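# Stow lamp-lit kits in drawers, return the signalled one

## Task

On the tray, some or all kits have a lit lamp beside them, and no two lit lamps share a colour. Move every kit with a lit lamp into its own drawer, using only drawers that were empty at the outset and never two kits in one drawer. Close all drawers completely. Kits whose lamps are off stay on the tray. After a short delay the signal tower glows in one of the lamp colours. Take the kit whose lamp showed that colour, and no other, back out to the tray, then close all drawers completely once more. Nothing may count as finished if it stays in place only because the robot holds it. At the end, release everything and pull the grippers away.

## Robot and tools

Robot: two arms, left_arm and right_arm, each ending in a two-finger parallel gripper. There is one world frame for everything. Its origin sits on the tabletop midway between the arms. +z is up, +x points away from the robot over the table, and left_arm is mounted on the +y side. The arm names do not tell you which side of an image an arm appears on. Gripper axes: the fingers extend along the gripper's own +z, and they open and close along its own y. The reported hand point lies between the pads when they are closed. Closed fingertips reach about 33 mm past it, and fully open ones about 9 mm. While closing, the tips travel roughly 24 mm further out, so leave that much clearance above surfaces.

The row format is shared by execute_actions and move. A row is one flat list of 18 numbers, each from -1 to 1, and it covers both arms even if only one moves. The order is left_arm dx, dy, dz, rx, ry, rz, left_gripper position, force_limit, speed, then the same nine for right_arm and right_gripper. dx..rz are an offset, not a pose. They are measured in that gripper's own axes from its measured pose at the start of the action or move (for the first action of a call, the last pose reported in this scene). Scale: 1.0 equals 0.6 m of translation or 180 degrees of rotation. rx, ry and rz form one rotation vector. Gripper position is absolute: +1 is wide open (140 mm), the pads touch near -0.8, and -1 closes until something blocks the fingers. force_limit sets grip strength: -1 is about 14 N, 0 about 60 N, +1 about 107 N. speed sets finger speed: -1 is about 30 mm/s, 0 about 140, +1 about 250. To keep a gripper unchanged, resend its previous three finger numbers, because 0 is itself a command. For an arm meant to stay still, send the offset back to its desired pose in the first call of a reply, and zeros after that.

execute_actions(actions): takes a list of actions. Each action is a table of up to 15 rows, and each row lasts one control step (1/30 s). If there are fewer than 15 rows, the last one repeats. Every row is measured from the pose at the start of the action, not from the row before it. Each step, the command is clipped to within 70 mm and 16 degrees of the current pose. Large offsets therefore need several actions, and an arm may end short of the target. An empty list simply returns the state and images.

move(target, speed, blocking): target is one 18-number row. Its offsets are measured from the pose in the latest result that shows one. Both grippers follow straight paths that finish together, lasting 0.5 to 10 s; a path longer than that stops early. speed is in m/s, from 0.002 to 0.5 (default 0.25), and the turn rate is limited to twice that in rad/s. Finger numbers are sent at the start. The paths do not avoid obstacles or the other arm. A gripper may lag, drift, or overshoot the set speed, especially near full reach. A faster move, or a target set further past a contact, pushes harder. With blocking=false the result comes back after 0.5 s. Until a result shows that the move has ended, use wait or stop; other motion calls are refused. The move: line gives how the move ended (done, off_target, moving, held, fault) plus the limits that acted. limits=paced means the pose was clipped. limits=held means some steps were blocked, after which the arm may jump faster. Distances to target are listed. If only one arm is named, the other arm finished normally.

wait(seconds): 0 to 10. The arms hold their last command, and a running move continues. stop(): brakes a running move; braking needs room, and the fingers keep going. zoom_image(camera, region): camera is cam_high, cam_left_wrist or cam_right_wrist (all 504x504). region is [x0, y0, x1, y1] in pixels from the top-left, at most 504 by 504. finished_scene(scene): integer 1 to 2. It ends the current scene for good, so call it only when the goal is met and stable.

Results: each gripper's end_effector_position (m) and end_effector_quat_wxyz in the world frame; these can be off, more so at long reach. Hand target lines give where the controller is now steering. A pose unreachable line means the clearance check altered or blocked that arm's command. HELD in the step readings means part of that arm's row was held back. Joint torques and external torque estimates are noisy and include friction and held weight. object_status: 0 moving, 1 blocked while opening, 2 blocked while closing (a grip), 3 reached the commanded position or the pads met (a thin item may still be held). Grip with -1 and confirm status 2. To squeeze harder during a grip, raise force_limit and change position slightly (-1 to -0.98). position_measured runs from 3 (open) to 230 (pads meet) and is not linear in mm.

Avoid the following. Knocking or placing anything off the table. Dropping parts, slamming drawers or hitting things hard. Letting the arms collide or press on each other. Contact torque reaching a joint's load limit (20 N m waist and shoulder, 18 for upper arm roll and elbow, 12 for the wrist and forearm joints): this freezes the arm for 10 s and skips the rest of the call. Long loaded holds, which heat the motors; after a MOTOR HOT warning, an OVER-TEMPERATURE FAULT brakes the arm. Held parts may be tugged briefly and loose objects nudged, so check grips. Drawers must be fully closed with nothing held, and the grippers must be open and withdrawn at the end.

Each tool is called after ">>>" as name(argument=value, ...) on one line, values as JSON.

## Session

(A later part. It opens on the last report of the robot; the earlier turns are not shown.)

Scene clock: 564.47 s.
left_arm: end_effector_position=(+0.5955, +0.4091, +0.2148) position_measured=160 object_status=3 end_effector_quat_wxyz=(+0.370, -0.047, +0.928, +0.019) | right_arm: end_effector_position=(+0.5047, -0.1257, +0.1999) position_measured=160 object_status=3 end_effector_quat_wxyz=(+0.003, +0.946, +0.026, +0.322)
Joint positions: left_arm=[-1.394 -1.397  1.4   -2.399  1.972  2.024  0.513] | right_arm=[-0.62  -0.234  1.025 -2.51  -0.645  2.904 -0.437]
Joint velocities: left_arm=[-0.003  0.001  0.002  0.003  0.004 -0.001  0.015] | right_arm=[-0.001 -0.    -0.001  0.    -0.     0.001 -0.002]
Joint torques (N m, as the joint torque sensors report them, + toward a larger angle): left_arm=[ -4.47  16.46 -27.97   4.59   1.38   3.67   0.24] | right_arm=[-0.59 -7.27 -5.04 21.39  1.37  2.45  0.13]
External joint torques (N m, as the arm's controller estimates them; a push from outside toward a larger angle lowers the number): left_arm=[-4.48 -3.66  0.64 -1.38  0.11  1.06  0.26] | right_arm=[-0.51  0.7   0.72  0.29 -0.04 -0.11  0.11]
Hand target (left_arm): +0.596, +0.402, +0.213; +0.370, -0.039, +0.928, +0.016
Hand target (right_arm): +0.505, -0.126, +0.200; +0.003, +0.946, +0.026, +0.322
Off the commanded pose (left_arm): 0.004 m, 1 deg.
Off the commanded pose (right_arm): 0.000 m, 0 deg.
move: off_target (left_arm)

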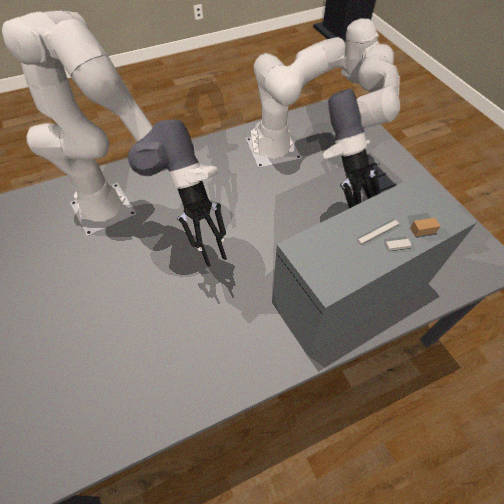

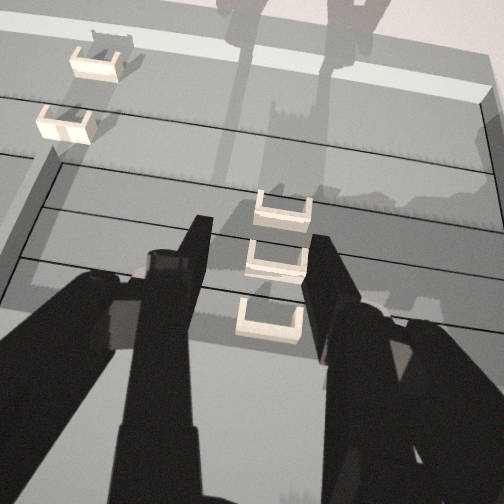

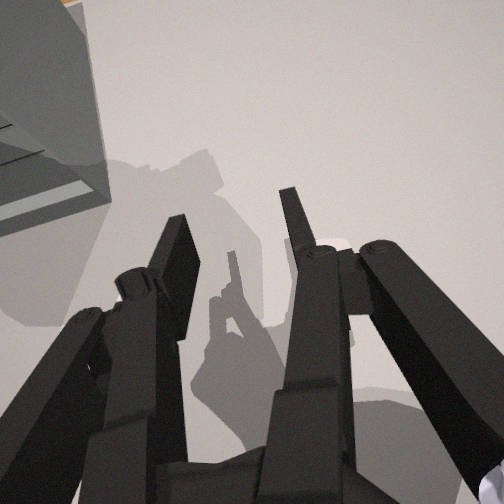

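Tips caught L1 level; lower slightly, centre, and push.

>>> move(target=[0.008,0.006,0.004,0,0,0,-0.25,0,-0.3,0,0,0,0,0,0,-0.25,0.3,0], speed=0.03)

>>> move(target=[-0.016,0,0.017,0,0,0,-0.25,0,-0.3,0,0,0,0,0,0,-0.25,0.3,0], speed=0.03)

>>> move(target=[0.12,0,-0.12,0,0,0,-0.25,0,-0.3,0,0,0,0,0,0,-0.25,0.3,0])

Scene clock: 567.00 s.
left_arm: end_effector_position=(+0.5934, +0.4127, +0.2099) position_measured=160 object_status=3 end_effector_quat_wxyz=(+0.369, -0.047, +0.928, +0.020) | right_arm: end_effector_position=(+0.5047, -0.1257, +0.1999) position_measured=160 object_status=3 end_effector_quat_wxyz=(+0.003, +0.946, +0.026, +0.322)
Joint positions: left_arm=[-1.385 -1.4    1.408 -2.404  1.977  2.028  0.517] | right_arm=[-0.62  -0.234  1.025 -2.51  -0.645  2.904 -0.437]
Joint velocities: left_arm=[ 0.    -0.002  0.001 -0.003  0.004  0.003 -0.   ] | right_arm=[-0.     0.    -0.002 -0.001 -0.     0.     0.   ]
Joint torques (N m, as the joint torque sensors report them, + toward a larger angle): left_arm=[  2.08  17.25 -28.91   3.64   2.34   3.16   0.03] | right_arm=[-0.25 -7.23 -4.81 21.51  1.39  2.44  0.09]
External joint torques (N m, as the arm's controller estimates them; a push from outside toward a larger angle lowers the number): left_arm=[ 2.06 -2.84 -0.28 -2.17  1.07  0.54  0.05] | right_arm=[-0.17  0.73  0.94  0.37 -0.03 -0.13  0.07]
Hand target (left_arm): +0.593, +0.413, +0.210; +0.370, -0.047, +0.928, +0.019
Hand target (right_arm): +0.505, -0.126, +0.200; +0.003, +0.946, +0.026, +0.322
Off the commanded pose (left_arm): 0.000 m, 0 deg.
Off the commanded pose (right_arm): 0.000 m, 0 deg.
move: done

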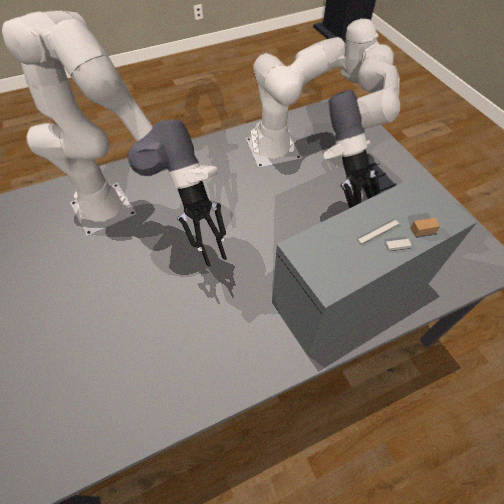

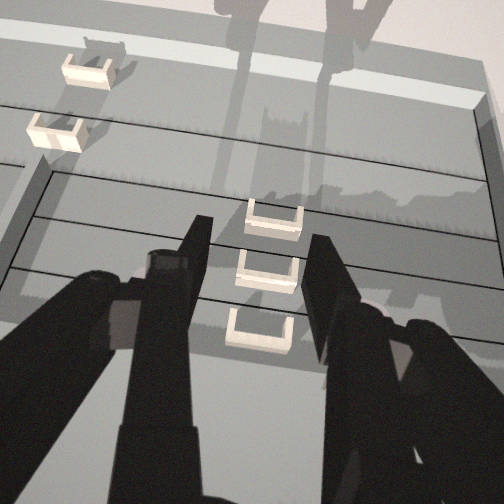

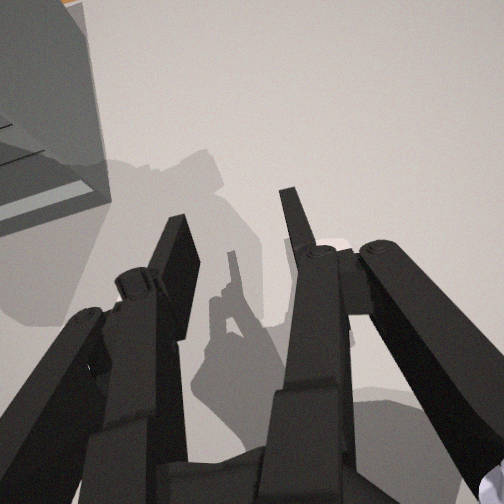

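Scene clock: 567.70 s.
left_arm: end_effector_position=(+0.6009, +0.4133, +0.2101) position_measured=160 object_status=3 end_effector_quat_wxyz=(+0.367, -0.050, +0.929, +0.022) | right_arm: end_effector_position=(+0.5047, -0.1257, +0.1999) position_measured=160 object_status=3 end_effector_quat_wxyz=(+0.003, +0.946, +0.026, +0.322)
Joint positions: left_arm=[-1.41  -1.4    1.411 -2.378  1.977  2.017  0.517] | right_arm=[-0.62  -0.234  1.025 -2.51  -0.645  2.904 -0.437]
Joint velocities: left_arm=[-0.005 -0.003 -0.003  0.002  0.    -0.012 -0.001] | right_arm=[-0.002 -0.001  0.     0.001 -0.001  0.     0.   ]
Joint torques (N m, as the joint torque sensors report them, + toward a larger angle): left_arm=[ -5.62  15.49 -24.56  14.92   3.03   4.44   0.56] | right_arm=[-0.55 -7.22 -5.15 21.35  1.39  2.48  0.11]
External joint torques (N m, as the arm's controller estimates them; a push from outside toward a larger angle lowers the number): left_arm=[-5.8  -5.12  4.3   9.11  1.74  1.85  0.57] | right_arm=[-0.47  0.74  0.6   0.24 -0.03 -0.08  0.09]
Hand target (left_arm): +0.607, +0.414, +0.209; +0.369, -0.047, +0.928, +0.020
Hand target (right_arm): +0.505, -0.126, +0.200; +0.003, +0.946, +0.026, +0.322
Off the commanded pose (left_arm): 0.007 m, 0 deg.
Off the commanded pose (right_arm): 0.000 m, 0 deg.
move: off_target (left_arm)

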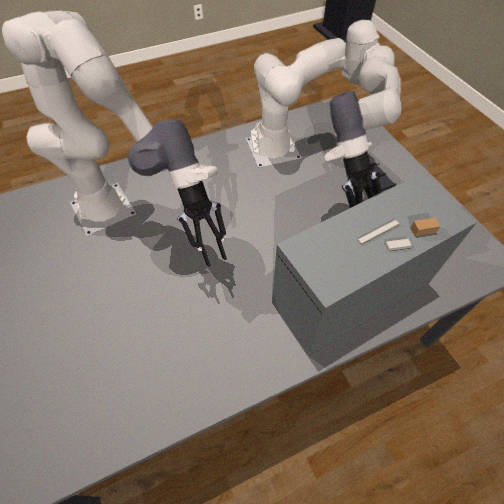

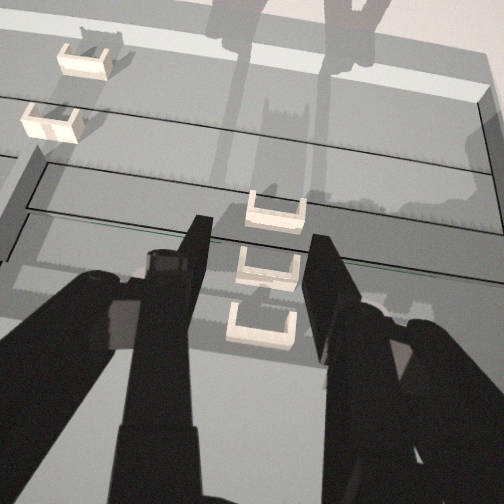

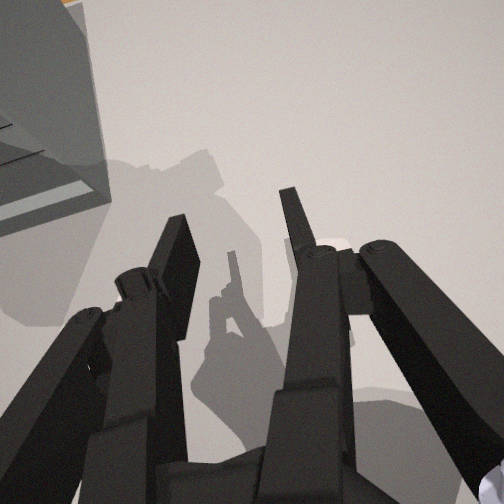

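Scene clock: 568.63 s.
left_arm: end_effector_position=(+0.5012, +0.4051, +0.2140) position_measured=160 object_status=3 end_effector_quat_wxyz=(+0.368, -0.045, +0.929, +0.024) | right_arm: end_effector_position=(+0.5047, -0.1257, +0.1999) position_measured=160 object_status=3 end_effector_quat_wxyz=(+0.003, +0.946, +0.026, +0.322)
Joint positions: left_arm=[-1.14  -1.427  1.305 -2.686  1.927  1.991  0.488] | right_arm=[-0.62  -0.234  1.025 -2.51  -0.645  2.904 -0.437]
Joint velocities: left_arm=[ 0.003  0.001 -0.002 -0.002 -0.007 -0.    -0.009] | right_arm=[-0.001 -0.001 -0.    -0.001  0.    -0.    -0.   ]
Joint torques (N m, as the joint torque sensors report them, + toward a larger angle): left_arm=[  1.45  11.53 -26.3    5.74   0.06   2.14  -0.09] | right_arm=[-0.39 -7.49 -4.83 21.57  1.39  2.45  0.13]
External joint torques (N m, as the arm's controller estimates them; a push from outside toward a larger angle lowers the number): left_arm=[ 1.34 -3.17 -2.45 -1.72 -1.3  -0.4  -0.07] | right_arm=[-0.34  0.48  0.9   0.47 -0.02 -0.11  0.11]
Hand target (left_arm): +0.500, +0.405, +0.213; +0.366, -0.049, +0.929, +0.023
Hand target (right_arm): +0.505, -0.126, +0.200; +0.003, +0.946, +0.026, +0.322
Off the commanded pose (left_arm): 0.003 m, 1 deg.
Off the commanded pose (right_arm): 0.000 m, 0 deg.
move: done

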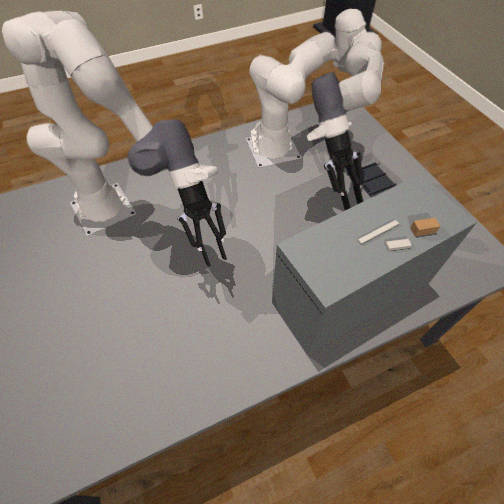

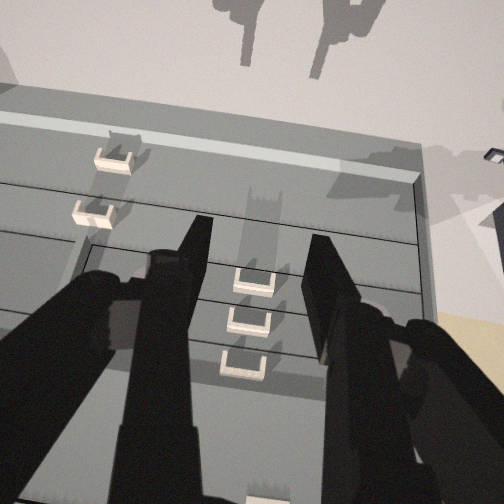

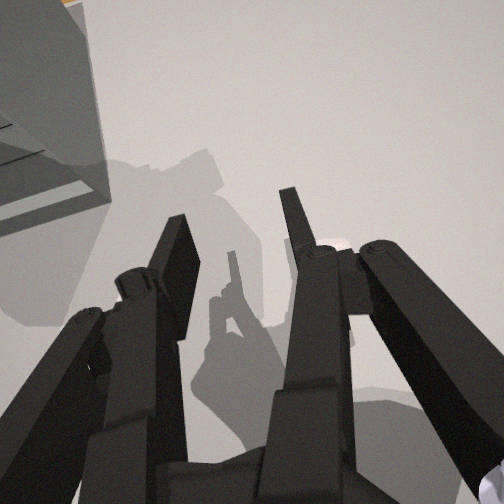

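>>> move(target=[0.1,0.15,-0.2,0,0.12,0,-0.25,0,-0.3,-0.1,0,-0.1,0,0,0,-0.25,0.3,0])

>>> finished_scene(scene=2)

Scene clock: 571.10 s.
left_arm: end_effector_position=(+0.3667, +0.4852, +0.2602) position_measured=160 object_status=3 end_effector_quat_wxyz=(+0.185, -0.055, +0.981, +0.017) | right_arm: end_effector_position=(+0.4216, -0.1302, +0.2083) position_measured=160 object_status=3 end_effector_quat_wxyz=(+0.004, +0.946, +0.023, +0.322)
Joint positions: left_arm=[-0.875 -1.454  0.955 -2.625  1.218  1.667  0.883] | right_arm=[-0.177 -0.462  0.736 -2.722 -0.414  2.862 -0.516]
Joint velocities: left_arm=[ 0.001 -0.001 -0.001  0.001  0.001 -0.006  0.03 ] | right_arm=[ 0.002 -0.001 -0.     0.     0.    -0.001 -0.001]
Joint torques (N m, as the joint torque sensors report them, + toward a larger angle): left_arm=[ -1.75  13.15 -23.32  13.47   0.09   2.64   0.24] | right_arm=[ 0.66 -7.66 -8.4  19.9   0.85  2.27 -0.25]
External joint torques (N m, as the arm's controller estimates them; a push from outside toward a larger angle lowers the number): left_arm=[-1.83 -1.86 -2.08  1.19 -1.2  -0.3   0.25] | right_arm=[ 0.63  0.64 -0.74 -1.05 -0.51 -0.41 -0.27]
Hand target (left_arm): +0.366, +0.484, +0.261; +0.183, -0.048, +0.982, +0.017
Hand target (right_arm): +0.421, -0.132, +0.207; +0.006, +0.947, +0.027, +0.321
Off the commanded pose (left_arm): 0.004 m, 1 deg.
Off the commanded pose (right_arm): 0.003 m, 0 deg.
move: off_target (left_arm)

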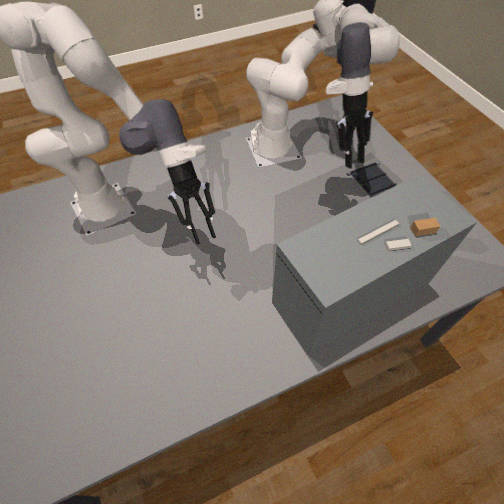

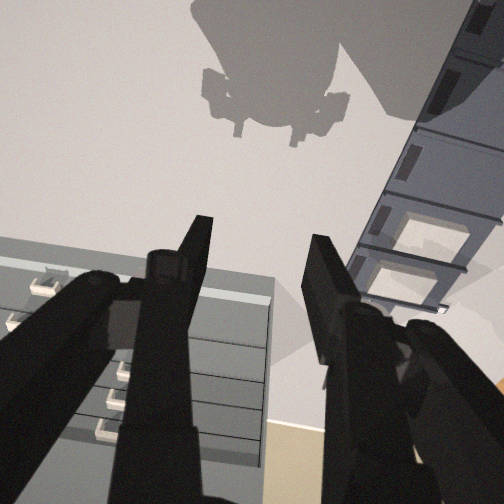

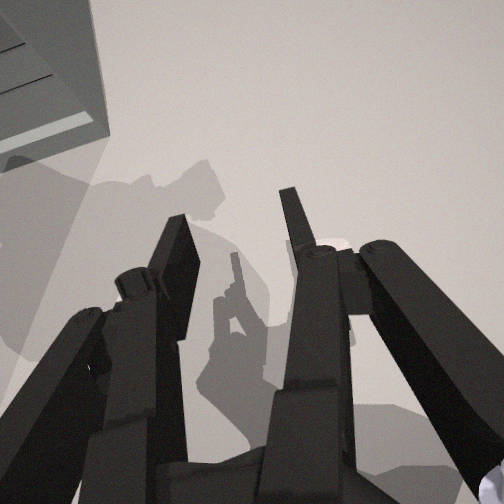

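The scene is finished: the task was done.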